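# Move a glass graduated cylinder from cart to bench

## Task

Take one graduated cylinder from the top tray of the cart and leave it standing upright on the work surface of the shelved bench. Every other cylinder must also be standing at the end. No cylinder may tip over, reach the floor, drop more than a few centimetres or be struck hard, because the glass breaks and that counts as failure. The robot must release the cylinder and back away from it, must not tip over or finish leaning, and the cylinder must stay in place without the robot holding it.

## Robot and tools

Robot: TidyBot++, a single-arm mobile manipulator. The base is 0.54 m long, 0.50 m wide and 0.38 m tall, driven by four powered casters. On top sits one seven-joint arm with a two-finger gripper; the shoulder is 0.12 m ahead of the base centre and 0.68 m off the floor. Segments: upper arm 0.42 m, forearm 0.31 m, hand 0.31 m from wrist to the hand point. The arm begins folded, hand pointing down, poking up to 0.08 m past the base front. A downward-pointing hand reaches at most about 0.94 m above the floor, and only near the base. Cameras: base_camera (644x364 pinhole) and wrist_camera (644x476 fisheye, looking along the hand).

Frames: the base frame has its origin on the floor below the base centre, x forward, y left, z up. hand_pose is reported in it: the point between the finger pads, with its z axis out along the fingers and its y axis the closing direction. Odometry is the base frame as it was when the scene began; heading is positive to the left, range -3.142 to 3.142.

execute_actions(actions, cameras): actions is a list holding one action or none (empty list just reports state and images). An action may contain base, joints, or both, plus optional speeds; these motions start together. base takes exactly one relative offset from where the base currently is: translate_m (metres, forward positive, -2 to 2), strafe_m (metres, left positive, -2 to 2) or rotate_rad (radians, counter-clockwise from above positive, -6.3 to 6.3). joints is a single dictionary for the one arm, keyed by name, each value an absolute target: joint_1_rad (any angle; vertical axis; positive is clockwise from above, opposite to rotate_rad), joint_2_rad shoulder -2.249 to 2.249, joint_3_rad any angle, joint_4_rad elbow -2.579 to 2.579, joint_5_rad any angle, joint_6_rad wrist -2.099 to 2.099, joint_7_rad any angle (hand down: positive is counter-clockwise from above; at 1.57 fingers open left/right), gripper_pos 0 (open, about 85 mm gap) to 1 (closed, squeezing roughly 96-120 N per finger). Gap is about 85 x (1 - gripper_pos) mm. Unbounded joints take the shorter way; send under half a turn per step. Tolerances: ±0.039 for joints 1-4, ±0.056 for 5-7, ±0.03 gripper. speeds caps this action only: translate_m and strafe_m 0.05-0.5 m/s, rotate_rad 0.1-1.57 rad/s (maxima are defaults). A base move needing over 8.667 s, or any action over 15 s, is refused; unknown keys or out-of-range values refuse the whole call. Joints or base not named may keep pushing toward earlier targets. cameras: list of base_camera, wrist_camera or all; omitted/null/all gives both, [] gives none. After a stop is reported, later movement calls in the same reply are skipped.

Planar arm model (joint_1_rad 0, joint_3_rad 3.14, joint_5_rad 0): tilt from vertical, forward positive, is joint_2 for the upper arm, joint_2 - joint_4 for the forearm, joint_2 - joint_4 - joint_6 for the hand. Hand forward offset from shoulder = sum of length x sin(tilt); height above shoulder = sum of length x cos(tilt).

wait(seconds): 0 to 10 s, commands nothing, returns state and images. zoom_image(camera, region): enlarges [x0, y0, x1, y1] pixels (at most 504x504) of that camera's latest full image. read_manual(section): only "licences"; moves nothing. finished_scene(scene): ends the given scene (integer) irreversibly and reports success; call only once the cylinder stands released and the robot has moved clear.

Result lines: base_status and joint_status per motion: done, off_target (resting away from target, maybe still pushing), contact_stop or time_out (target dropped, holding there). Base done only means wheels turned the commanded amount; slipping or blocking can leave it short. "joint command not followed" with a cause means a self-collision check withheld arm targets (the gripper still acts); these may be retried on later actions. on_its_own lists uncommanded effects. motor_effort is percent of max per motor, bracketed peak. base_tilt in degrees (forward/right positive). ARM HIT: arm struck the base or itself. gripper off_target at 1 means something is held; done at 1 means empty. MOTOR HOT warns from 60 °C; OVER-TEMPERATURE FAULT at 75 °C makes the arm sink, showing limit_stop_at_motor_heat — resend targets. Torque fault (joints 1-4 at 104.5 N m, 5-7 at 51.3) freezes the arm for 10 s.

Accuracy: friction and sag leave the hand a centimetre or more off; correct by sending last command + (wanted - read). While holding the cylinder never command a joint to its read value. Trust camera images over hand_pose. Odometry drifts.

Avoid: opening the gripper above the bench surface rather than with the cylinder's base resting on it; hitting cylinders; driving while the arm is hooked on something high (tipping risk); pushing the raised hand sideways; squeezing glass blindly; leaving anything held by the robot at the end. Something may occasionally nudge loose objects.

Each tool is called as name(argument=value, ...), one argument or row to a line, values as JSON.

## Session

execute_actions(
  actions=[],
)

Scene clock: 0.00 s.
base_odometry: x=+0.000 y=+0.000 heading=+0.000 (m, m, rad; odometry frame)
base_tilt: forward=-0.4 right=-0.1 (deg)
base_status: not commanded
joint_positions: joint_1_rad=-0.043 joint_2_rad=-0.341 joint_3_rad=+3.168 joint_4_rad=-2.502 joint_5_rad=-0.001 joint_6_rad=-0.910 joint_7_rad=+1.535 gripper_pos=+0.000
joint_status: not commanded
motor_effort: joint_1_rad=+0 joint_2_rad=-1 joint_3_rad=-1 joint_4_rad=+16 joint_5_rad=+0 joint_6_rad=+1 joint_7_rad=-1 (%)
hand_pose: x=+0.2617 y=+0.0049 z=+0.5931 quat_wxyz=(-0.006, +0.999, -0.010, +0.035) (m; base frame)
pictures: base_camera, wrist_camera
Images, in order (width x height): base_camera 644x364, wrist_camera 644x476.

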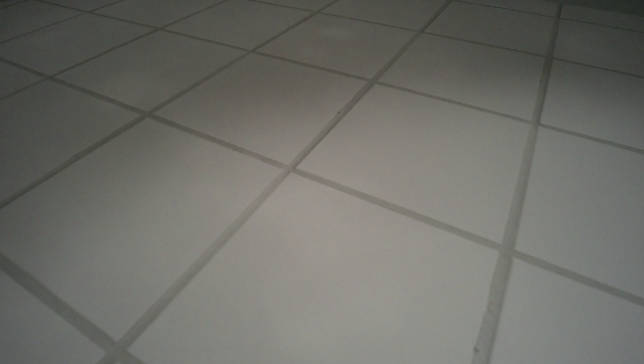

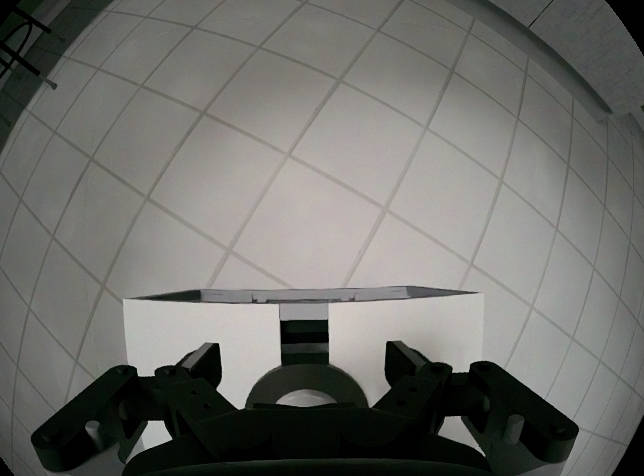

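execute_actions(
  actions=[
    {"joints":{"joint_6_rad":0.4}},
  ],
  cameras=["wrist_camera"],
)

execute_actions(
  actions=[
    {"base":{"rotate_rad":2.1}},
  ],
  cameras=["wrist_camera"],
)

execute_actions(
  actions=[
    {"base":{"rotate_rad":2.1}},
  ],
  cameras=["wrist_camera"],
)

Scene clock: 1.83 s.
base_odometry: x=+0.000 y=+0.000 heading=+0.000 (m, m, rad; odometry frame)
base_tilt: forward=-0.4 right=-0.1 (deg)
base_status: not commanded
joint_positions: joint_1_rad=-0.043 joint_2_rad=-0.341 joint_3_rad=+3.168 joint_4_rad=-2.501 joint_5_rad=-0.001 joint_6_rad=+0.395 joint_7_rad=+1.535 gripper_pos=+0.000
joint_status: all done
motor_effort: joint_1_rad=+0(0) joint_2_rad=-5(5) joint_3_rad=+1(0) joint_4_rad=+21(21) joint_5_rad=+0(0) joint_6_rad=+9(10) joint_7_rad=-1(0) (%)
hand_pose: x=+0.5454 y=+0.0072 z=+0.8440 quat_wxyz=(-0.020, +0.772, -0.010, +0.635) (m; base frame)
pictures: wrist_camera
Images, in order (width x height): wrist_camera 644x476.

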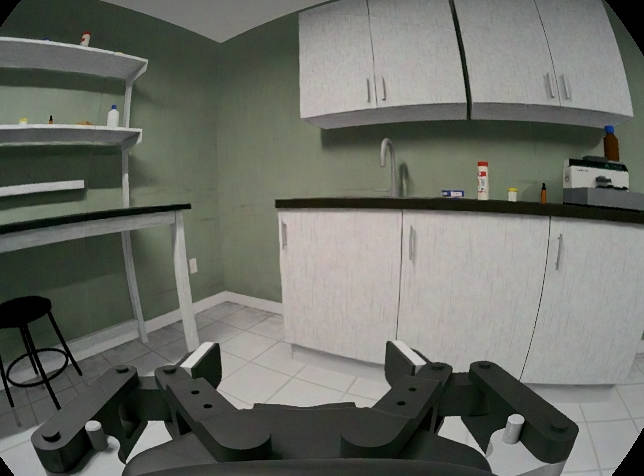

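Scene clock: 4.47 s.
base_odometry: x=+0.000 y=+0.000 heading=+2.100 (m, m, rad; odometry frame)
base_tilt: forward=-0.4 right=-0.1 (deg)
base_status: done
joint_positions: joint_1_rad=-0.043 joint_2_rad=-0.341 joint_3_rad=+3.168 joint_4_rad=-2.501 joint_5_rad=-0.001 joint_6_rad=+0.395 joint_7_rad=+1.535 gripper_pos=+0.000
joint_status: not commanded
motor_effort: joint_1_rad=+0(2) joint_2_rad=-5(6) joint_3_rad=+0(0) joint_4_rad=+21(21) joint_5_rad=+0(1) joint_6_rad=+9(9) joint_7_rad=+0(1) (%)
hand_pose: x=+0.5454 y=+0.0072 z=+0.8440 quat_wxyz=(-0.020, +0.772, -0.010, +0.635) (m; base frame)
pictures: wrist_camera
Images, in order (width x height): wrist_camera 644x476.

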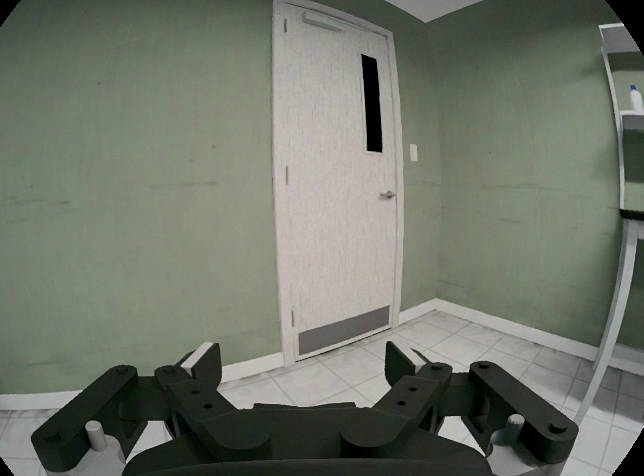

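Scene clock: 7.10 s.
base_odometry: x=+0.000 y=+0.000 heading=-2.084 (m, m, rad; odometry frame)
base_tilt: forward=-0.4 right=-0.1 (deg)
base_status: done
joint_positions: joint_1_rad=-0.043 joint_2_rad=-0.341 joint_3_rad=+3.168 joint_4_rad=-2.501 joint_5_rad=-0.001 joint_6_rad=+0.395 joint_7_rad=+1.535 gripper_pos=+0.000
joint_status: not commanded
motor_effort: joint_1_rad=+0(2) joint_2_rad=-6(6) joint_3_rad=+0(2) joint_4_rad=+21(21) joint_5_rad=+1(0) joint_6_rad=+9(9) joint_7_rad=+0(0) (%)
hand_pose: x=+0.5454 y=+0.0072 z=+0.8440 quat_wxyz=(-0.020, +0.772, -0.010, +0.635) (m; base frame)
pictures: wrist_camera
Images, in order (width x height): wrist_camera 644x476.

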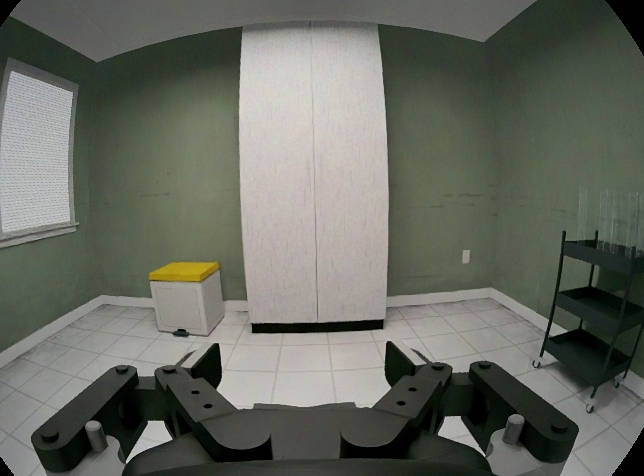

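execute_actions(
  actions=[
    {"base":{"rotate_rad":-0.95}},
  ],
)

zoom_image(
  camera="wrist_camera",
  region=[220,140,420,340],
)

Scene clock: 9.20 s.
base_odometry: x=+0.000 y=+0.000 heading=-3.033 (m, m, rad; odometry frame)
base_tilt: forward=-0.4 right=-0.1 (deg)
base_status: done
joint_positions: joint_1_rad=-0.043 joint_2_rad=-0.341 joint_3_rad=+3.169 joint_4_rad=-2.501 joint_5_rad=-0.001 joint_6_rad=+0.395 joint_7_rad=+1.535 gripper_pos=+0.000
joint_status: not commanded
motor_effort: joint_1_rad=-1(1) joint_2_rad=-5(6) joint_3_rad=+0(2) joint_4_rad=+21(21) joint_5_rad=+0(1) joint_6_rad=+9(9) joint_7_rad=+0(0) (%)
hand_pose: x=+0.5454 y=+0.0071 z=+0.8440 quat_wxyz=(-0.020, +0.772, -0.011, +0.635) (m; base frame)
pictures: base_camera, wrist_camera
Images, in order (width x height): base_camera 644x364, wrist_camera 644x476.

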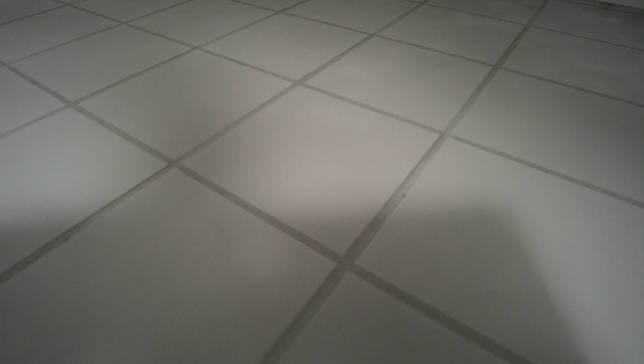

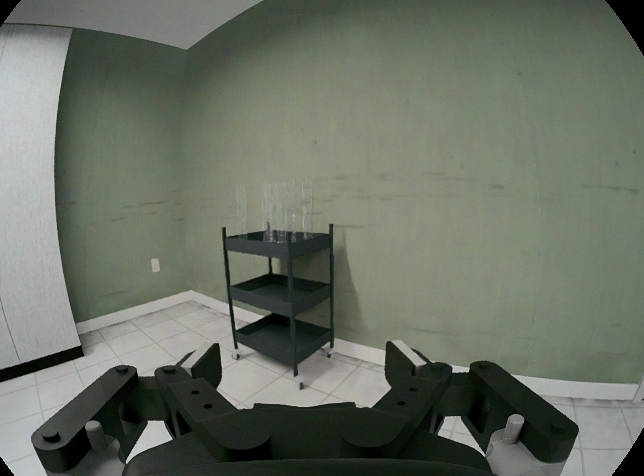

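Region (220, 140, 420, 340) of wrist_camera's 644x476 image, scaled by 2.520.

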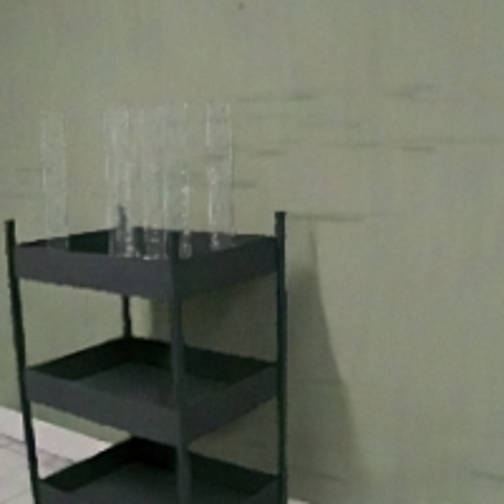

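execute_actions(
  actions=[
    {"base":{"translate_m":0.6},"joints":{"joint_1_rad":0,"joint_2_rad":0.2,"joint_4_rad":-2.44,"joint_6_rad":1.07,"joint_7_rad":1.57}},
  ],
  cameras=["wrist_camera"],
)

Scene clock: 12.30 s.
base_odometry: x=-0.597 y=-0.064 heading=-3.034 (m, m, rad; odometry frame)
base_tilt: forward=-0.4 right=-0.2 (deg)
base_status: done
joint_positions: joint_1_rad=-0.021 joint_2_rad=+0.202 joint_3_rad=+3.169 joint_4_rad=-2.450 joint_5_rad=-0.001 joint_6_rad=+1.044 joint_7_rad=+1.542 gripper_pos=+0.000
joint_status: all done
motor_effort: joint_1_rad=+0(1) joint_2_rad=-18(20) joint_3_rad=-1(0) joint_4_rad=+15(23) joint_5_rad=+0(0) joint_6_rad=+9(10) joint_7_rad=+0(1) (%)
hand_pose: x=+0.6627 y=-0.0013 z=+0.8049 quat_wxyz=(-0.006, +0.720, -0.011, +0.694) (m; base frame)
pictures: wrist_camera
Images, in order (width x height): wrist_camera 644x476.

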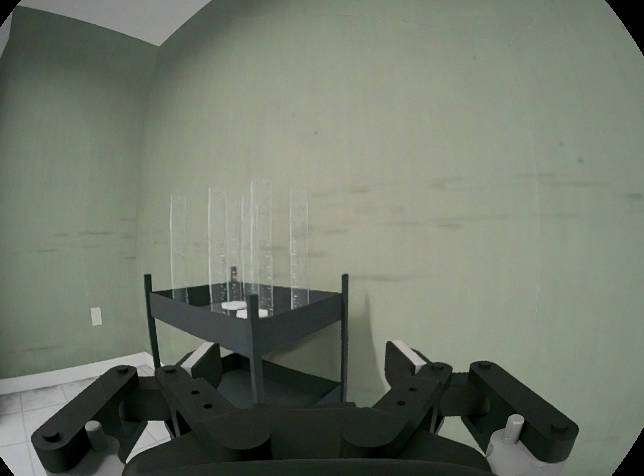

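zoom_image(
  camera="wrist_camera",
  region=[130,160,370,360],
)

Region (130, 160, 370, 360) of wrist_camera's 644x476 image, scaled by 2.100.

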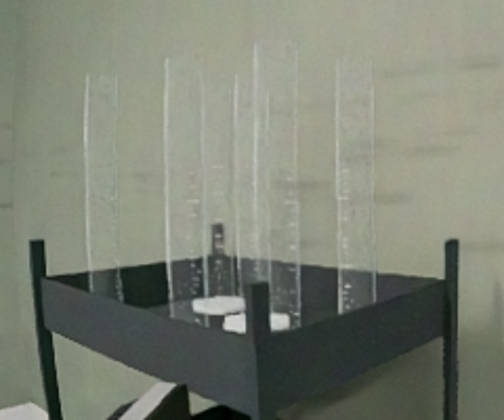

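execute_actions(
  actions=[
    {"base":{"strafe_m":0.085},"joints":{"joint_1_rad":0.02,"joint_2_rad":0.16,"joint_4_rad":-2.43,"joint_6_rad":1.045,"joint_7_rad":1.6,"gripper_pos":0.25}},
  ],
  cameras=[],
)

execute_actions(
  actions=[
    {"base":{"translate_m":0.15},"speeds":{"translate_m":0.15}},
  ],
  cameras=["wrist_camera"],
)

Scene clock: 14.27 s.
base_odometry: x=-0.588 y=-0.149 heading=-3.034 (m, m, rad; odometry frame)
base_tilt: forward=-0.4 right=-0.1 (deg)
base_status: done
joint_positions: joint_1_rad=+0.010 joint_2_rad=+0.166 joint_3_rad=+3.168 joint_4_rad=-2.444 joint_5_rad=-0.001 joint_6_rad=+1.044 joint_7_rad=+1.574 gripper_pos=+0.250
joint_status: all done
motor_effort: joint_1_rad=+0(2) joint_2_rad=-17(19) joint_3_rad=+0(2) joint_4_rad=+15(16) joint_5_rad=+0(1) joint_6_rad=+9(9) joint_7_rad=+0(0) (%)
hand_pose: x=+0.6592 y=-0.0177 z=+0.8271 quat_wxyz=(+0.016, +0.705, -0.010, +0.709) (m; base frame)
pictures: none
No camera images: the call's "cameras" was empty. Leave "cameras" out to get every camera's image.

Scene clock: 15.93 s.
base_odometry: x=-0.737 y=-0.165 heading=-3.034 (m, m, rad; odometry frame)
base_tilt: forward=-0.4 right=-0.2 (deg)
base_status: done
joint_positions: joint_1_rad=+0.010 joint_2_rad=+0.164 joint_3_rad=+3.168 joint_4_rad=-2.441 joint_5_rad=-0.001 joint_6_rad=+1.044 joint_7_rad=+1.574 gripper_pos=+0.250
joint_status: not commanded
motor_effort: joint_1_rad=+0(1) joint_2_rad=-17(20) joint_3_rad=-1(1) joint_4_rad=+15(18) joint_5_rad=+0(0) joint_6_rad=+9(10) joint_7_rad=+0(0) (%)
hand_pose: x=+0.6596 y=-0.0177 z=+0.8297 quat_wxyz=(+0.016, +0.704, -0.010, +0.710) (m; base frame)
pictures: wrist_camera
Images, in order (width x height): wrist_camera 644x476.

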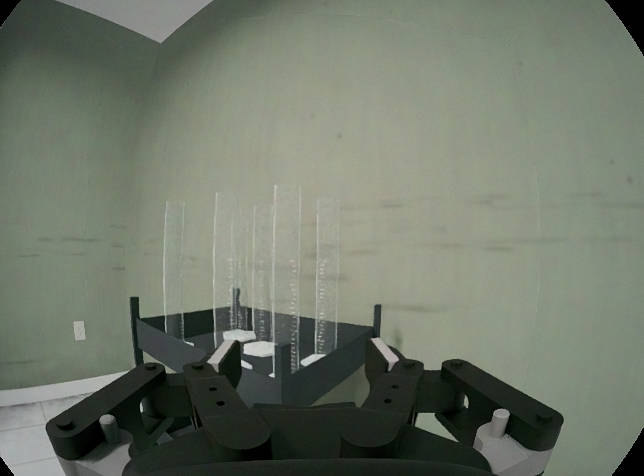

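execute_actions(
  actions=[
    {"base":{"strafe_m":0.035}},
  ],
  cameras=[],
)

execute_actions(
  actions=[
    {"base":{"translate_m":0.17},"speeds":{"translate_m":0.15}},
  ],
  cameras=["wrist_camera"],
)

zoom_image(
  camera="wrist_camera",
  region=[140,150,460,450],
)

Scene clock: 17.07 s.
base_odometry: x=-0.733 y=-0.200 heading=-3.034 (m, m, rad; odometry frame)
base_tilt: forward=-0.4 right=-0.2 (deg)
base_status: done
joint_positions: joint_1_rad=+0.010 joint_2_rad=+0.164 joint_3_rad=+3.168 joint_4_rad=-2.441 joint_5_rad=-0.001 joint_6_rad=+1.044 joint_7_rad=+1.574 gripper_pos=+0.250
joint_status: not commanded
motor_effort: joint_1_rad=-1(2) joint_2_rad=-18(18) joint_3_rad=-1(2) joint_4_rad=+16(16) joint_5_rad=+0(0) joint_6_rad=+9(10) joint_7_rad=-1(0) (%)
hand_pose: x=+0.6596 y=-0.0180 z=+0.8297 quat_wxyz=(+0.016, +0.704, -0.011, +0.710) (m; base frame)
pictures: none
No camera images: the call's "cameras" was empty. Leave "cameras" out to get every camera's image.

Scene clock: 18.87 s.
base_odometry: x=-0.902 y=-0.219 heading=-3.034 (m, m, rad; odometry frame)
base_tilt: forward=-0.4 right=-0.1 (deg)
base_status: done
joint_positions: joint_1_rad=+0.010 joint_2_rad=+0.163 joint_3_rad=+3.168 joint_4_rad=-2.440 joint_5_rad=-0.001 joint_6_rad=+1.044 joint_7_rad=+1.574 gripper_pos=+0.250
joint_status: not commanded
motor_effort: joint_1_rad=-1(1) joint_2_rad=-17(20) joint_3_rad=+0(0) joint_4_rad=+15(17) joint_5_rad=+0(0) joint_6_rad=+9(10) joint_7_rad=+0(1) (%)
hand_pose: x=+0.6598 y=-0.0181 z=+0.8311 quat_wxyz=(+0.016, +0.703, -0.011, +0.711) (m; base frame)
pictures: wrist_camera
Images, in order (width x height): wrist_camera 644x476.

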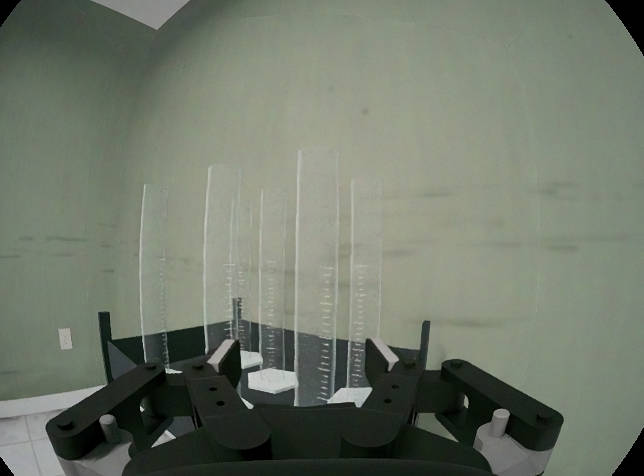

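Region (140, 150, 460, 450) of wrist_camera's 644x476 image, scaled by 1.575; it fills the top 472 rows of this view, and the rest is white.

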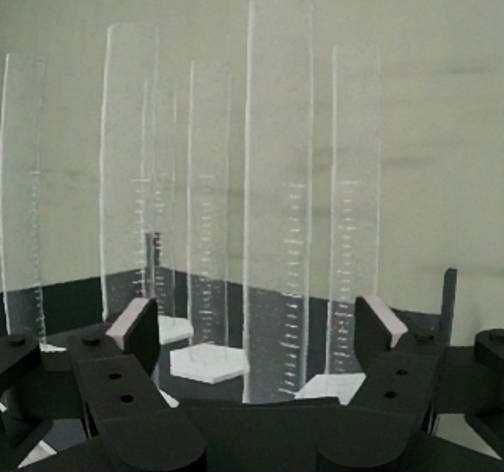

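execute_actions(
  actions=[
    {"base":{"strafe_m":-0.015}},
  ],
  cameras=[],
)

execute_actions(
  actions=[
    {"base":{"translate_m":0.11},"speeds":{"translate_m":0.08}},
  ],
  cameras=["wrist_camera"],
)

Scene clock: 19.83 s.
base_odometry: x=-0.904 y=-0.204 heading=-3.034 (m, m, rad; odometry frame)
base_tilt: forward=-0.4 right=-0.1 (deg)
base_status: done
joint_positions: joint_1_rad=+0.013 joint_2_rad=+0.163 joint_3_rad=+3.168 joint_4_rad=-2.440 joint_5_rad=-0.001 joint_6_rad=+1.044 joint_7_rad=+1.574 gripper_pos=+0.250
joint_status: not commanded
motor_effort: joint_1_rad=+0(1) joint_2_rad=-17(18) joint_3_rad=+0(2) joint_4_rad=+15(16) joint_5_rad=+0(0) joint_6_rad=+9(9) joint_7_rad=+0(0) (%)
hand_pose: x=+0.6598 y=-0.0194 z=+0.8311 quat_wxyz=(+0.017, +0.703, -0.012, +0.711) (m; base frame)
pictures: none
No camera images: the call's "cameras" was empty. Leave "cameras" out to get every camera's image.

Scene clock: 21.73 s.
base_odometry: x=-1.014 y=-0.216 heading=-3.034 (m, m, rad; odometry frame)
base_tilt: forward=-0.4 right=-0.1 (deg)
base_status: done
joint_positions: joint_1_rad=+0.013 joint_2_rad=+0.162 joint_3_rad=+3.168 joint_4_rad=-2.439 joint_5_rad=-0.001 joint_6_rad=+1.044 joint_7_rad=+1.574 gripper_pos=+0.250
joint_status: not commanded
motor_effort: joint_1_rad=+0(0) joint_2_rad=-17(19) joint_3_rad=-1(0) joint_4_rad=+16(16) joint_5_rad=+0(0) joint_6_rad=+10(10) joint_7_rad=+0(1) (%)
hand_pose: x=+0.6598 y=-0.0194 z=+0.8317 quat_wxyz=(+0.017, +0.702, -0.012, +0.712) (m; base frame)
pictures: wrist_camera
Images, in order (width x height): wrist_camera 644x476.

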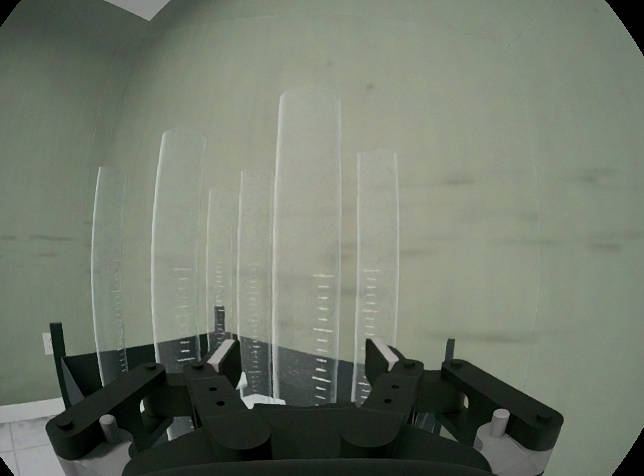

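execute_actions(
  actions=[
    {"base":{"translate_m":0.045},"speeds":{"translate_m":0.06}},
  ],
  cameras=["wrist_camera"],
)

Scene clock: 23.13 s.
base_odometry: x=-1.059 y=-0.220 heading=-3.034 (m, m, rad; odometry frame)
base_tilt: forward=-0.4 right=-0.1 (deg)
base_status: done
joint_positions: joint_1_rad=+0.013 joint_2_rad=+0.162 joint_3_rad=+3.168 joint_4_rad=-2.439 joint_5_rad=-0.001 joint_6_rad=+1.044 joint_7_rad=+1.574 gripper_pos=+0.250
joint_status: not commanded
motor_effort: joint_1_rad=+0(1) joint_2_rad=-17(19) joint_3_rad=+0(1) joint_4_rad=+16(17) joint_5_rad=+0(0) joint_6_rad=+9(10) joint_7_rad=+0(0) (%)
hand_pose: x=+0.6598 y=-0.0194 z=+0.8320 quat_wxyz=(+0.017, +0.702, -0.012, +0.712) (m; base frame)
pictures: wrist_camera
Images, in order (width x height): wrist_camera 644x476.

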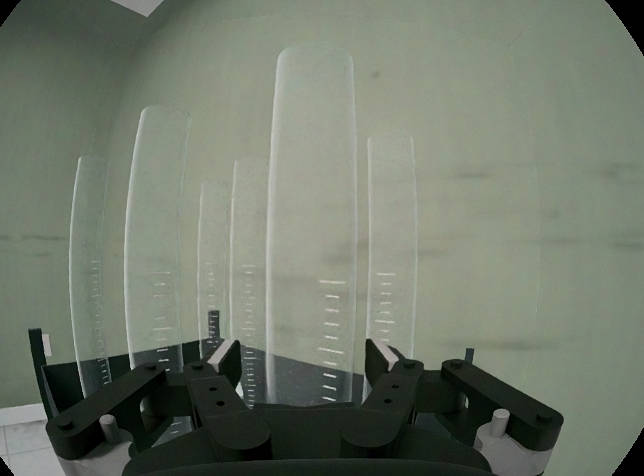

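execute_actions(
  actions=[
    {"joints":{"gripper_pos":1}},
  ],
  cameras=["wrist_camera"],
)

Scene clock: 24.27 s.
base_odometry: x=-1.059 y=-0.220 heading=-3.034 (m, m, rad; odometry frame)
base_tilt: forward=-0.4 right=-0.1 (deg)
base_status: not commanded
joint_positions: joint_1_rad=+0.013 joint_2_rad=+0.162 joint_3_rad=+3.168 joint_4_rad=-2.439 joint_5_rad=-0.001 joint_6_rad=+1.044 joint_7_rad=+1.574 gripper_pos=+0.557
joint_status: gripper_pos off_target (ended at +0.557, target +1.000)
motor_effort: joint_1_rad=-1(1) joint_2_rad=-17(18) joint_3_rad=-1(1) joint_4_rad=+15(16) joint_5_rad=+0(1) joint_6_rad=+8(9) joint_7_rad=+0(0) (%)
hand_pose: x=+0.6598 y=-0.0194 z=+0.8320 quat_wxyz=(+0.017, +0.702, -0.012, +0.712) (m; base frame)
pictures: wrist_camera
Images, in order (width x height): wrist_camera 644x476.

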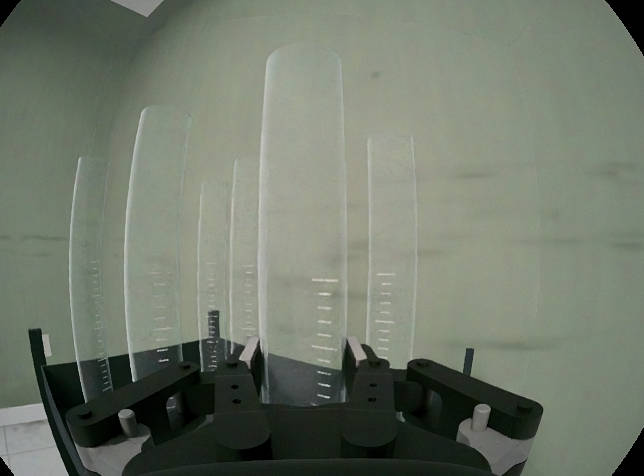

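execute_actions(
  actions=[
    {"joints":{"joint_2_rad":-0.114,"joint_4_rad":-2.135,"joint_6_rad":0.47}},
  ],
)

Scene clock: 26.00 s.
base_odometry: x=-1.059 y=-0.220 heading=-3.034 (m, m, rad; odometry frame)
base_tilt: forward=-0.4 right=-0.1 (deg)
base_status: not commanded
joint_positions: joint_1_rad=+0.013 joint_2_rad=-0.104 joint_3_rad=+3.168 joint_4_rad=-2.157 joint_5_rad=-0.001 joint_6_rad=+0.484 joint_7_rad=+1.574 gripper_pos=+0.557
joint_status: all done
motor_effort: joint_1_rad=+0(0) joint_2_rad=-16(21) joint_3_rad=+0(0) joint_4_rad=+25(26) joint_5_rad=+0(0) joint_6_rad=+11(12) joint_7_rad=+0(0) (%)
hand_pose: x=+0.6650 y=-0.0209 z=+0.9553 quat_wxyz=(+0.014, +0.706, -0.014, +0.708) (m; base frame)
pictures: base_camera, wrist_camera
Images, in order (width x height): base_camera 644x364, wrist_camera 644x476.

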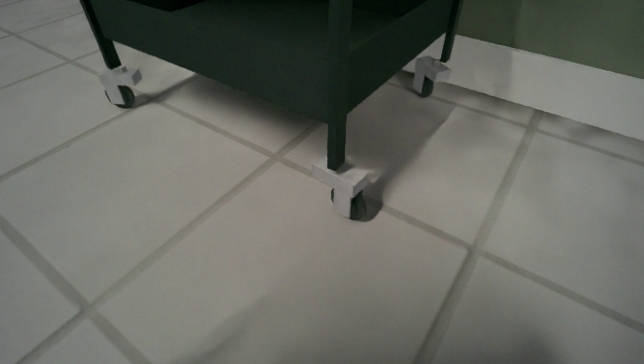

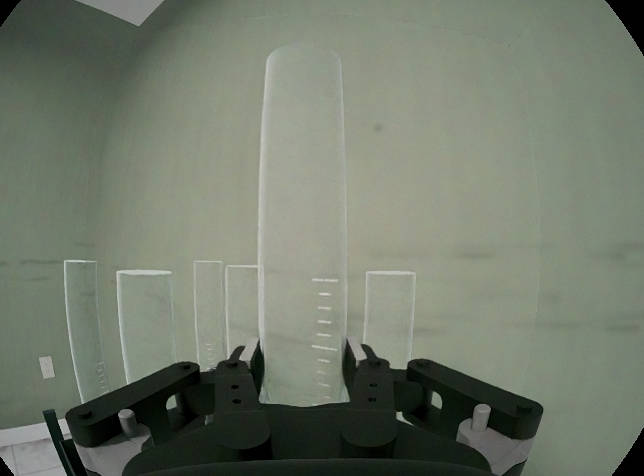

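execute_actions(
  actions=[
    {"joints":{"joint_2_rad":-0.2,"joint_4_rad":-1.72,"joint_6_rad":-0.04}},
  ],
  cameras=[],
)

execute_actions(
  actions=[
    {"base":{"translate_m":-0.5},"speeds":{"translate_m":0.3}},
  ],
  cameras=["wrist_camera"],
)

Scene clock: 27.90 s.
base_odometry: x=-1.059 y=-0.220 heading=-3.034 (m, m, rad; odometry frame)
base_tilt: forward=-0.4 right=-0.1 (deg)
base_status: not commanded
joint_positions: joint_1_rad=+0.013 joint_2_rad=-0.184 joint_3_rad=+3.168 joint_4_rad=-1.744 joint_5_rad=-0.001 joint_6_rad=-0.026 joint_7_rad=+1.574 gripper_pos=+0.557
joint_status: all done
motor_effort: joint_1_rad=+0(0) joint_2_rad=-15(18) joint_3_rad=+0(0) joint_4_rad=+27(28) joint_5_rad=+0(0) joint_6_rad=+11(13) joint_7_rad=+0(1) (%)
hand_pose: x=+0.6673 y=-0.0219 z=+1.0945 quat_wxyz=(+0.013, +0.712, -0.015, +0.702) (m; base frame)
pictures: none
No camera images: the call's "cameras" was empty. Leave "cameras" out to get every camera's image.

Scene clock: 30.57 s.
base_odometry: x=-0.562 y=-0.166 heading=-3.034 (m, m, rad; odometry frame)
base_tilt: forward=-0.4 right=-0.1 (deg)
base_status: done
joint_positions: joint_1_rad=+0.013 joint_2_rad=-0.191 joint_3_rad=+3.168 joint_4_rad=-1.744 joint_5_rad=-0.001 joint_6_rad=-0.029 joint_7_rad=+1.574 gripper_pos=+0.557
joint_status: not commanded
motor_effort: joint_1_rad=-1(2) joint_2_rad=-15(19) joint_3_rad=+0(2) joint_4_rad=+27(28) joint_5_rad=+0(0) joint_6_rad=+11(11) joint_7_rad=+0(0) (%)
hand_pose: x=+0.6646 y=-0.0222 z=+1.0973 quat_wxyz=(+0.013, +0.711, -0.015, +0.703) (m; base frame)
pictures: wrist_camera
Images, in order (width x height): wrist_camera 644x476.

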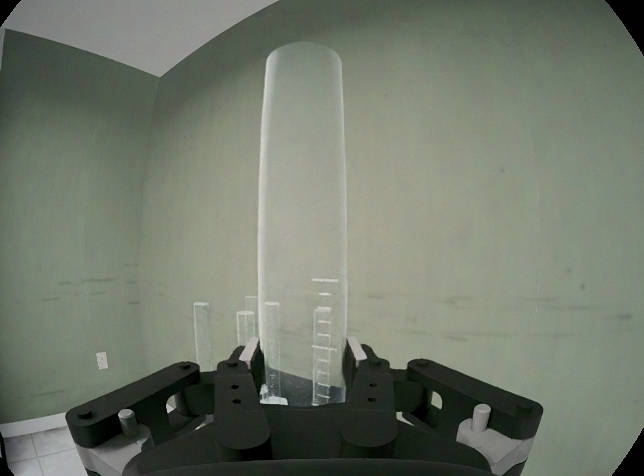

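execute_actions(
  actions=[
    {"base":{"rotate_rad":-2.3},"speeds":{"rotate_rad":0.6}},
  ],
)

Scene clock: 35.30 s.
base_odometry: x=-0.562 y=-0.166 heading=+0.950 (m, m, rad; odometry frame)
base_tilt: forward=-0.4 right=-0.1 (deg)
base_status: done
joint_positions: joint_1_rad=+0.015 joint_2_rad=-0.191 joint_3_rad=+3.169 joint_4_rad=-1.744 joint_5_rad=-0.001 joint_6_rad=-0.029 joint_7_rad=+1.574 gripper_pos=+0.557
joint_status: not commanded
motor_effort: joint_1_rad=+0(2) joint_2_rad=-15(16) joint_3_rad=+0(3) joint_4_rad=+27(27) joint_5_rad=+0(0) joint_6_rad=+11(11) joint_7_rad=+0(1) (%)
hand_pose: x=+0.6645 y=-0.0234 z=+1.0972 quat_wxyz=(+0.014, +0.711, -0.016, +0.703) (m; base frame)
pictures: base_camera, wrist_camera
Images, in order (width x height): base_camera 644x364, wrist_camera 644x476.

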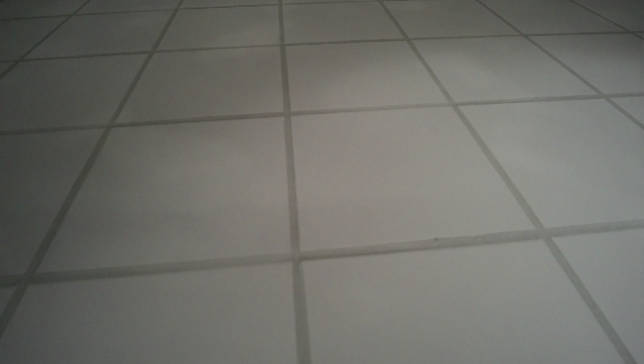

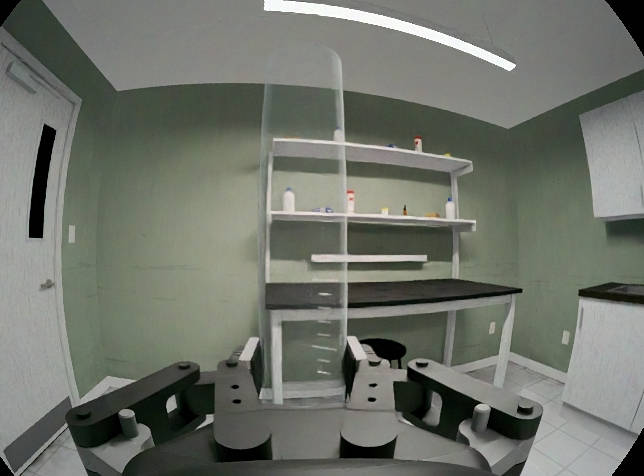

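execute_actions(
  actions=[
    {"base":{"strafe_m":-0.45}},
  ],
  cameras=[],
)

execute_actions(
  actions=[
    {"base":{"translate_m":0.65},"speeds":{"translate_m":0.35}},
  ],
)

Scene clock: 37.80 s.
base_odometry: x=-0.196 y=-0.429 heading=+0.949 (m, m, rad; odometry frame)
base_tilt: forward=-0.4 right=-0.1 (deg)
base_status: done
joint_positions: joint_1_rad=+0.016 joint_2_rad=-0.191 joint_3_rad=+3.170 joint_4_rad=-1.744 joint_5_rad=-0.001 joint_6_rad=-0.029 joint_7_rad=+1.574 gripper_pos=+0.557
joint_status: not commanded
motor_effort: joint_1_rad=-1(2) joint_2_rad=-14(15) joint_3_rad=-1(2) joint_4_rad=+27(27) joint_5_rad=+0(0) joint_6_rad=+11(11) joint_7_rad=+0(1) (%)
hand_pose: x=+0.6645 y=-0.0248 z=+1.0972 quat_wxyz=(+0.014, +0.711, -0.017, +0.703) (m; base frame)
pictures: none
No camera images: the call's "cameras" was empty. Leave "cameras" out to get every camera's image.

Scene clock: 40.70 s.
base_odometry: x=+0.183 y=+0.100 heading=+0.949 (m, m, rad; odometry frame)
base_tilt: forward=-0.4 right=-0.1 (deg)
base_status: done
joint_positions: joint_1_rad=+0.016 joint_2_rad=-0.188 joint_3_rad=+3.170 joint_4_rad=-1.744 joint_5_rad=-0.001 joint_6_rad=-0.030 joint_7_rad=+1.574 gripper_pos=+0.557
joint_status: not commanded
motor_effort: joint_1_rad=+0(1) joint_2_rad=-15(17) joint_3_rad=+0(1) joint_4_rad=+27(28) joint_5_rad=+0(0) joint_6_rad=+11(12) joint_7_rad=+0(0) (%)
hand_pose: x=+0.6658 y=-0.0248 z=+1.0952 quat_wxyz=(+0.014, +0.712, -0.017, +0.702) (m; base frame)
pictures: base_camera, wrist_camera
Images, in order (width x height): base_camera 644x364, wrist_camera 644x476.

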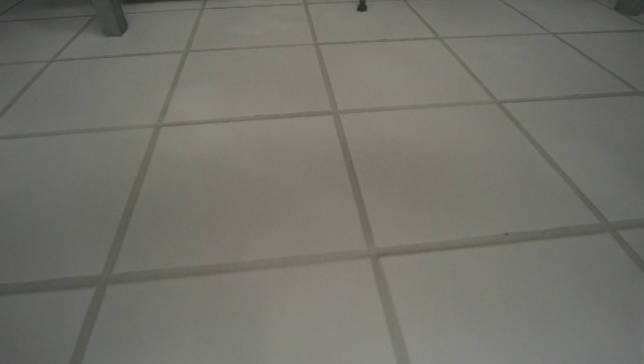

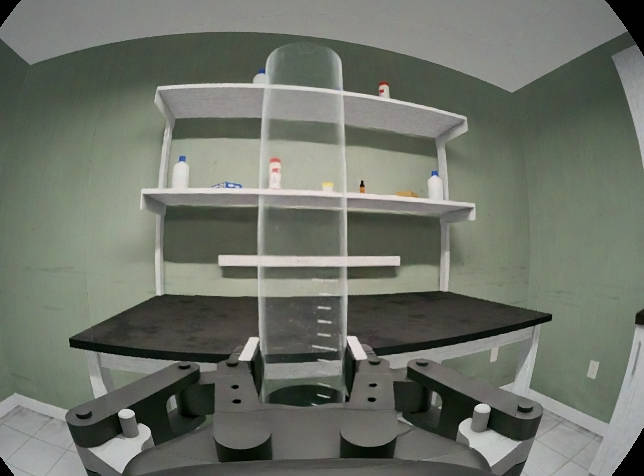

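execute_actions(
  actions=[
    {"joints":{"joint_2_rad":-0.185,"joint_4_rad":-1.545,"joint_6_rad":-0.2}},
  ],
  cameras=[],
)

execute_actions(
  actions=[
    {"base":{"translate_m":0.5},"speeds":{"translate_m":0.2}},
  ],
)

Scene clock: 42.23 s.
base_odometry: x=+0.183 y=+0.100 heading=+0.949 (m, m, rad; odometry frame)
base_tilt: forward=-0.4 right=-0.1 (deg)
base_status: not commanded
joint_positions: joint_1_rad=+0.016 joint_2_rad=-0.186 joint_3_rad=+3.170 joint_4_rad=-1.567 joint_5_rad=-0.001 joint_6_rad=-0.185 joint_7_rad=+1.574 gripper_pos=+0.557
joint_status: all done
motor_effort: joint_1_rad=+0(0) joint_2_rad=-14(16) joint_3_rad=+0(0) joint_4_rad=+27(28) joint_5_rad=+0(0) joint_6_rad=+11(11) joint_7_rad=-1(0) (%)
hand_pose: x=+0.6612 y=-0.0248 z=+1.1557 quat_wxyz=(+0.014, +0.706, -0.016, +0.708) (m; base frame)
pictures: none
No camera images: the call's "cameras" was empty. Leave "cameras" out to get every camera's image.

Scene clock: 45.50 s.
base_odometry: x=+0.475 y=+0.506 heading=+0.948 (m, m, rad; odometry frame)
base_tilt: forward=-0.4 right=-0.1 (deg)
base_status: done
joint_positions: joint_1_rad=+0.016 joint_2_rad=-0.174 joint_3_rad=+3.170 joint_4_rad=-1.567 joint_5_rad=-0.001 joint_6_rad=-0.188 joint_7_rad=+1.574 gripper_pos=+0.557
joint_status: not commanded
motor_effort: joint_1_rad=+0(1) joint_2_rad=-15(18) joint_3_rad=+0(0) joint_4_rad=+27(27) joint_5_rad=+0(0) joint_6_rad=+12(11) joint_7_rad=+0(0) (%)
hand_pose: x=+0.6667 y=-0.0249 z=+1.1485 quat_wxyz=(+0.014, +0.711, -0.016, +0.703) (m; base frame)
pictures: base_camera, wrist_camera
Images, in order (width x height): base_camera 644x364, wrist_camera 644x476.

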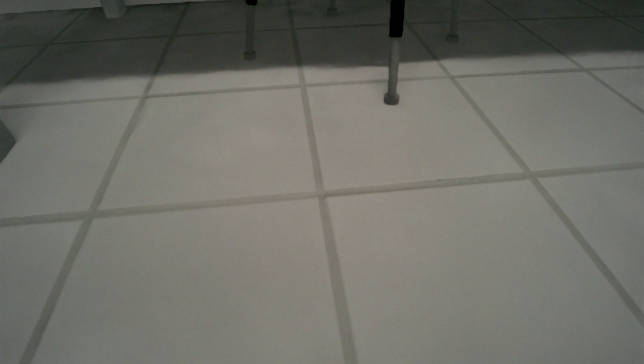

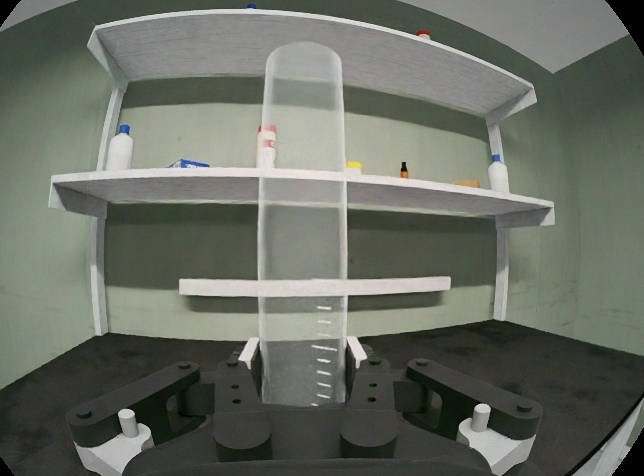

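execute_actions(
  actions=[
    {"base":{"translate_m":0.06},"speeds":{"translate_m":0.1}},
  ],
  cameras=[],
)

execute_actions(
  actions=[
    {"joints":{"joint_2_rad":-0.2,"joint_4_rad":-1.75,"joint_6_rad":-0.01}},
  ],
)

Scene clock: 47.00 s.
base_odometry: x=+0.510 y=+0.555 heading=+0.948 (m, m, rad; odometry frame)
base_tilt: forward=-0.4 right=-0.2 (deg)
base_status: done
joint_positions: joint_1_rad=+0.016 joint_2_rad=-0.172 joint_3_rad=+3.170 joint_4_rad=-1.567 joint_5_rad=-0.001 joint_6_rad=-0.189 joint_7_rad=+1.574 gripper_pos=+0.557
joint_status: not commanded
motor_effort: joint_1_rad=-1(1) joint_2_rad=-15(18) joint_3_rad=+0(1) joint_4_rad=+27(28) joint_5_rad=+0(0) joint_6_rad=+11(12) joint_7_rad=+0(0) (%)
hand_pose: x=+0.6674 y=-0.0249 z=+1.1474 quat_wxyz=(+0.014, +0.711, -0.016, +0.702) (m; base frame)
pictures: none
No camera images: the call's "cameras" was empty. Leave "cameras" out to get every camera's image.

Scene clock: 48.20 s.
base_odometry: x=+0.510 y=+0.555 heading=+0.948 (m, m, rad; odometry frame)
base_tilt: forward=-0.4 right=-0.1 (deg)
base_status: not commanded
joint_positions: joint_1_rad=+0.016 joint_2_rad=-0.181 joint_3_rad=+3.170 joint_4_rad=-1.745 joint_5_rad=-0.001 joint_6_rad=-0.046 joint_7_rad=+1.574 gripper_pos=+0.557
joint_status: all done
motor_effort: joint_1_rad=+0(0) joint_2_rad=-14(16) joint_3_rad=+0(1) joint_4_rad=+26(28) joint_5_rad=+0(0) joint_6_rad=+11(12) joint_7_rad=+0(0) (%)
hand_pose: x=+0.6684 y=-0.0248 z=+1.0861 quat_wxyz=(+0.014, +0.720, -0.017, +0.693) (m; base frame)
pictures: base_camera, wrist_camera
Images, in order (width x height): base_camera 644x364, wrist_camera 644x476.

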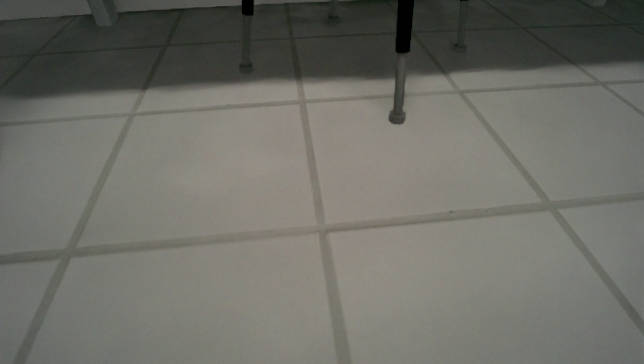

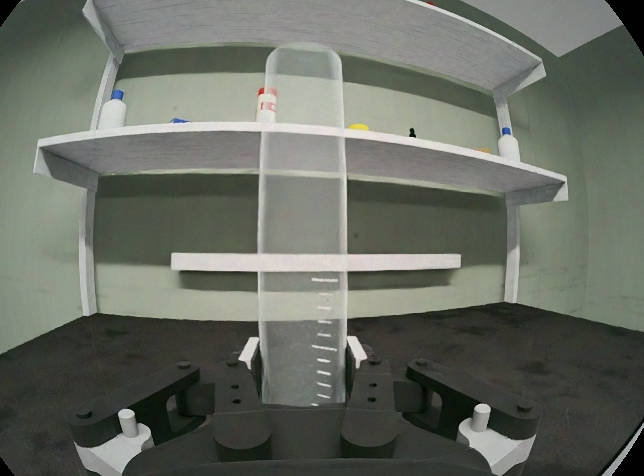

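execute_actions(
  actions=[
    {"joints":{"joint_4_rad":-1.80,"joint_6_rad":0.085}},
  ],
  cameras=["wrist_camera"],
)

Scene clock: 49.07 s.
base_odometry: x=+0.510 y=+0.555 heading=+0.948 (m, m, rad; odometry frame)
base_tilt: forward=-0.4 right=-0.1 (deg)
base_status: not commanded
joint_positions: joint_1_rad=+0.016 joint_2_rad=-0.182 joint_3_rad=+3.170 joint_4_rad=-1.796 joint_5_rad=-0.001 joint_6_rad=+0.051 joint_7_rad=+1.574 gripper_pos=+0.557
joint_status: all done
motor_effort: joint_1_rad=+0(0) joint_2_rad=-14(15) joint_3_rad=+0(0) joint_4_rad=+27(27) joint_5_rad=+0(0) joint_6_rad=+10(11) joint_7_rad=-1(0) (%)
hand_pose: x=+0.6681 y=-0.0248 z=+1.0842 quat_wxyz=(+0.015, +0.704, -0.016, +0.710) (m; base frame)
pictures: wrist_camera
Images, in order (width x height): wrist_camera 644x476.

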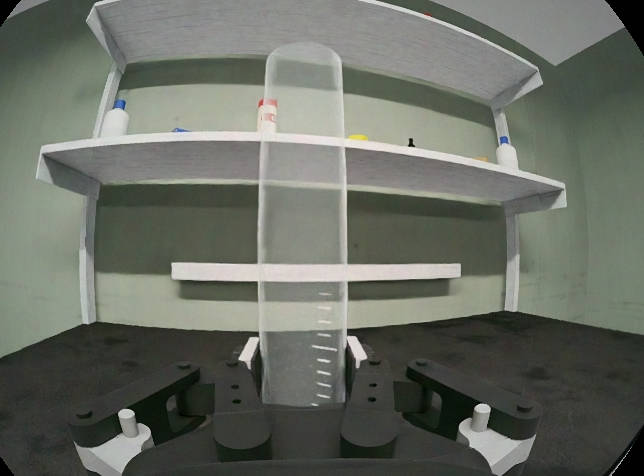

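execute_actions(
  actions=[
    {"joints":{"joint_4_rad":-1.85,"joint_6_rad":0.135}},
  ],
  cameras=[],
)

execute_actions(
  actions=[
    {"joints":{"joint_4_rad":-1.90,"joint_6_rad":0.185}},
  ],
  cameras=["wrist_camera"],
)

Scene clock: 50.00 s.
base_odometry: x=+0.510 y=+0.555 heading=+0.948 (m, m, rad; odometry frame)
base_tilt: forward=-0.4 right=-0.1 (deg)
base_status: not commanded
joint_positions: joint_1_rad=+0.016 joint_2_rad=-0.191 joint_3_rad=+3.170 joint_4_rad=-1.833 joint_5_rad=-0.001 joint_6_rad=+0.109 joint_7_rad=+1.574 gripper_pos=+0.557
joint_status: all done
motor_effort: joint_1_rad=-1(1) joint_2_rad=-12(15) joint_3_rad=-1(1) joint_4_rad=+24(26) joint_5_rad=+0(0) joint_6_rad=+9(10) joint_7_rad=-1(1) (%)
hand_pose: x=+0.6637 y=-0.0247 z=+1.0842 quat_wxyz=(+0.015, +0.693, -0.016, +0.720) (m; base frame)
pictures: none
No camera images: the call's "cameras" was empty. Leave "cameras" out to get every camera's image.

Scene clock: 50.73 s.
base_odometry: x=+0.510 y=+0.555 heading=+0.948 (m, m, rad; odometry frame)
base_tilt: forward=-0.4 right=-0.1 (deg)
base_status: not commanded
joint_positions: joint_1_rad=+0.016 joint_2_rad=-0.200 joint_3_rad=+3.170 joint_4_rad=-1.870 joint_5_rad=-0.001 joint_6_rad=+0.170 joint_7_rad=+1.574 gripper_pos=+0.557
joint_status: all done
motor_effort: joint_1_rad=-1(2) joint_2_rad=-10(12) joint_3_rad=-1(1) joint_4_rad=+22(24) joint_5_rad=+0(0) joint_6_rad=+8(9) joint_7_rad=+0(1) (%)
hand_pose: x=+0.6585 y=-0.0246 z=+1.0850 quat_wxyz=(+0.015, +0.682, -0.016, +0.731) (m; base frame)
pictures: wrist_camera
Images, in order (width x height): wrist_camera 644x476.

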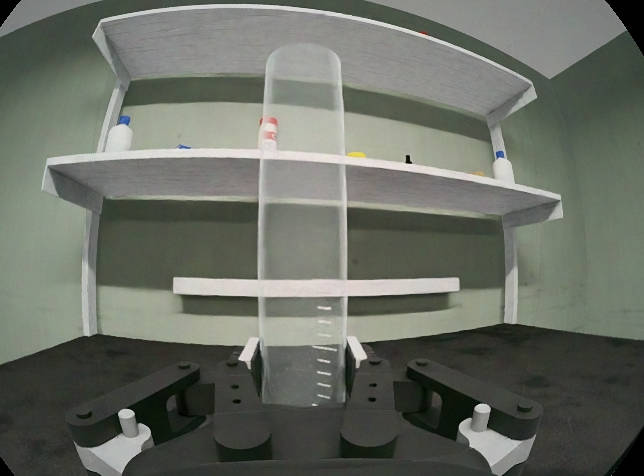

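execute_actions(
  actions=[
    {"joints":{"joint_4_rad":-1.81,"joint_6_rad":0.03}},
  ],
  cameras=["wrist_camera"],
)

Scene clock: 51.77 s.
base_odometry: x=+0.510 y=+0.555 heading=+0.948 (m, m, rad; odometry frame)
base_tilt: forward=-0.4 right=-0.1 (deg)
base_status: not commanded
joint_positions: joint_1_rad=+0.016 joint_2_rad=-0.200 joint_3_rad=+3.170 joint_4_rad=-1.817 joint_5_rad=-0.001 joint_6_rad=+0.060 joint_7_rad=+1.574 gripper_pos=+0.557
joint_status: all done
motor_effort: joint_1_rad=+0(2) joint_2_rad=-12(13) joint_3_rad=-1(2) joint_4_rad=+23(25) joint_5_rad=+0(1) joint_6_rad=+8(8) joint_7_rad=+0(0) (%)
hand_pose: x=+0.6604 y=-0.0246 z=+1.0838 quat_wxyz=(+0.014, +0.702, -0.017, +0.712) (m; base frame)
pictures: wrist_camera
Images, in order (width x height): wrist_camera 644x476.

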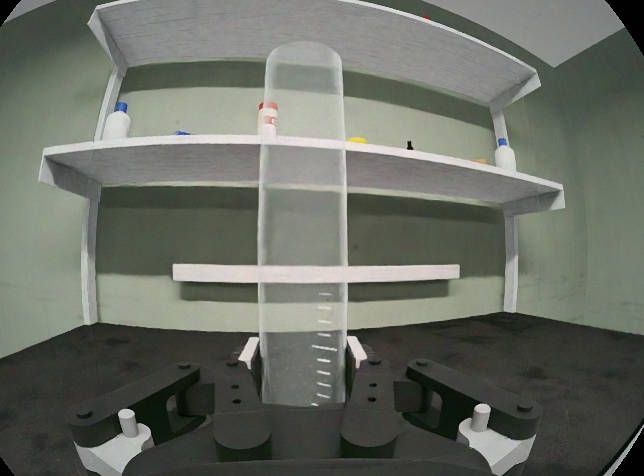

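Level and still in contact. Release.

execute_actions(
  actions=[
    {"joints":{"gripper_pos":0.2}},
  ],
  cameras=["wrist_camera"],
)

execute_actions(
  actions=[
    {"base":{"translate_m":-0.3},"speeds":{"translate_m":0.2}},
  ],
  cameras=["wrist_camera"],
)

Scene clock: 52.90 s.
base_odometry: x=+0.510 y=+0.555 heading=+0.948 (m, m, rad; odometry frame)
base_tilt: forward=-0.4 right=-0.1 (deg)
base_status: not commanded
joint_positions: joint_1_rad=+0.016 joint_2_rad=-0.200 joint_3_rad=+3.170 joint_4_rad=-1.817 joint_5_rad=-0.001 joint_6_rad=+0.058 joint_7_rad=+1.574 gripper_pos=+0.200
joint_status: all done
motor_effort: joint_1_rad=+0(1) joint_2_rad=-12(13) joint_3_rad=+0(1) joint_4_rad=+24(25) joint_5_rad=+0(0) joint_6_rad=+9(10) joint_7_rad=-1(1) (%)
hand_pose: x=+0.6604 y=-0.0246 z=+1.0833 quat_wxyz=(+0.014, +0.703, -0.017, +0.711) (m; base frame)
pictures: wrist_camera
Images, in order (width x height): wrist_camera 644x476.

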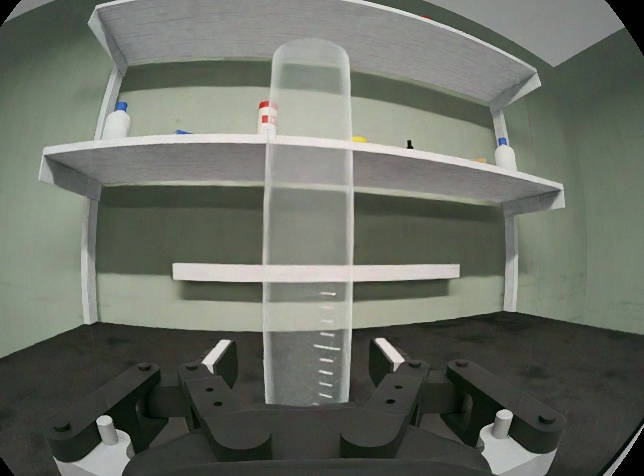

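Scene clock: 55.17 s.
base_odometry: x=+0.335 y=+0.311 heading=+0.947 (m, m, rad; odometry frame)
base_tilt: forward=-0.4 right=-0.1 (deg)
base_status: done
joint_positions: joint_1_rad=+0.016 joint_2_rad=-0.201 joint_3_rad=+3.170 joint_4_rad=-1.817 joint_5_rad=-0.001 joint_6_rad=+0.055 joint_7_rad=+1.574 gripper_pos=+0.200
joint_status: not commanded
motor_effort: joint_1_rad=+0(1) joint_2_rad=-12(17) joint_3_rad=-1(1) joint_4_rad=+25(26) joint_5_rad=+0(0) joint_6_rad=+9(10) joint_7_rad=+0(0) (%)
hand_pose: x=+0.6600 y=-0.0246 z=+1.0828 quat_wxyz=(+0.014, +0.704, -0.017, +0.710) (m; base frame)
pictures: wrist_camera
Images, in order (width x height): wrist_camera 644x476.

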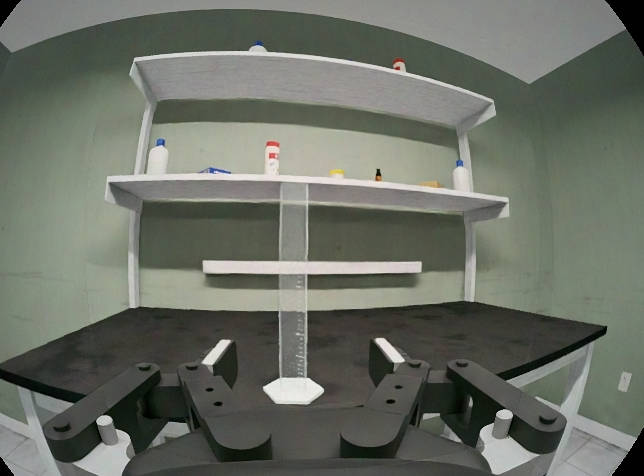

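finished_scene(
  scene=1,
)

The scene is finished: the task was done.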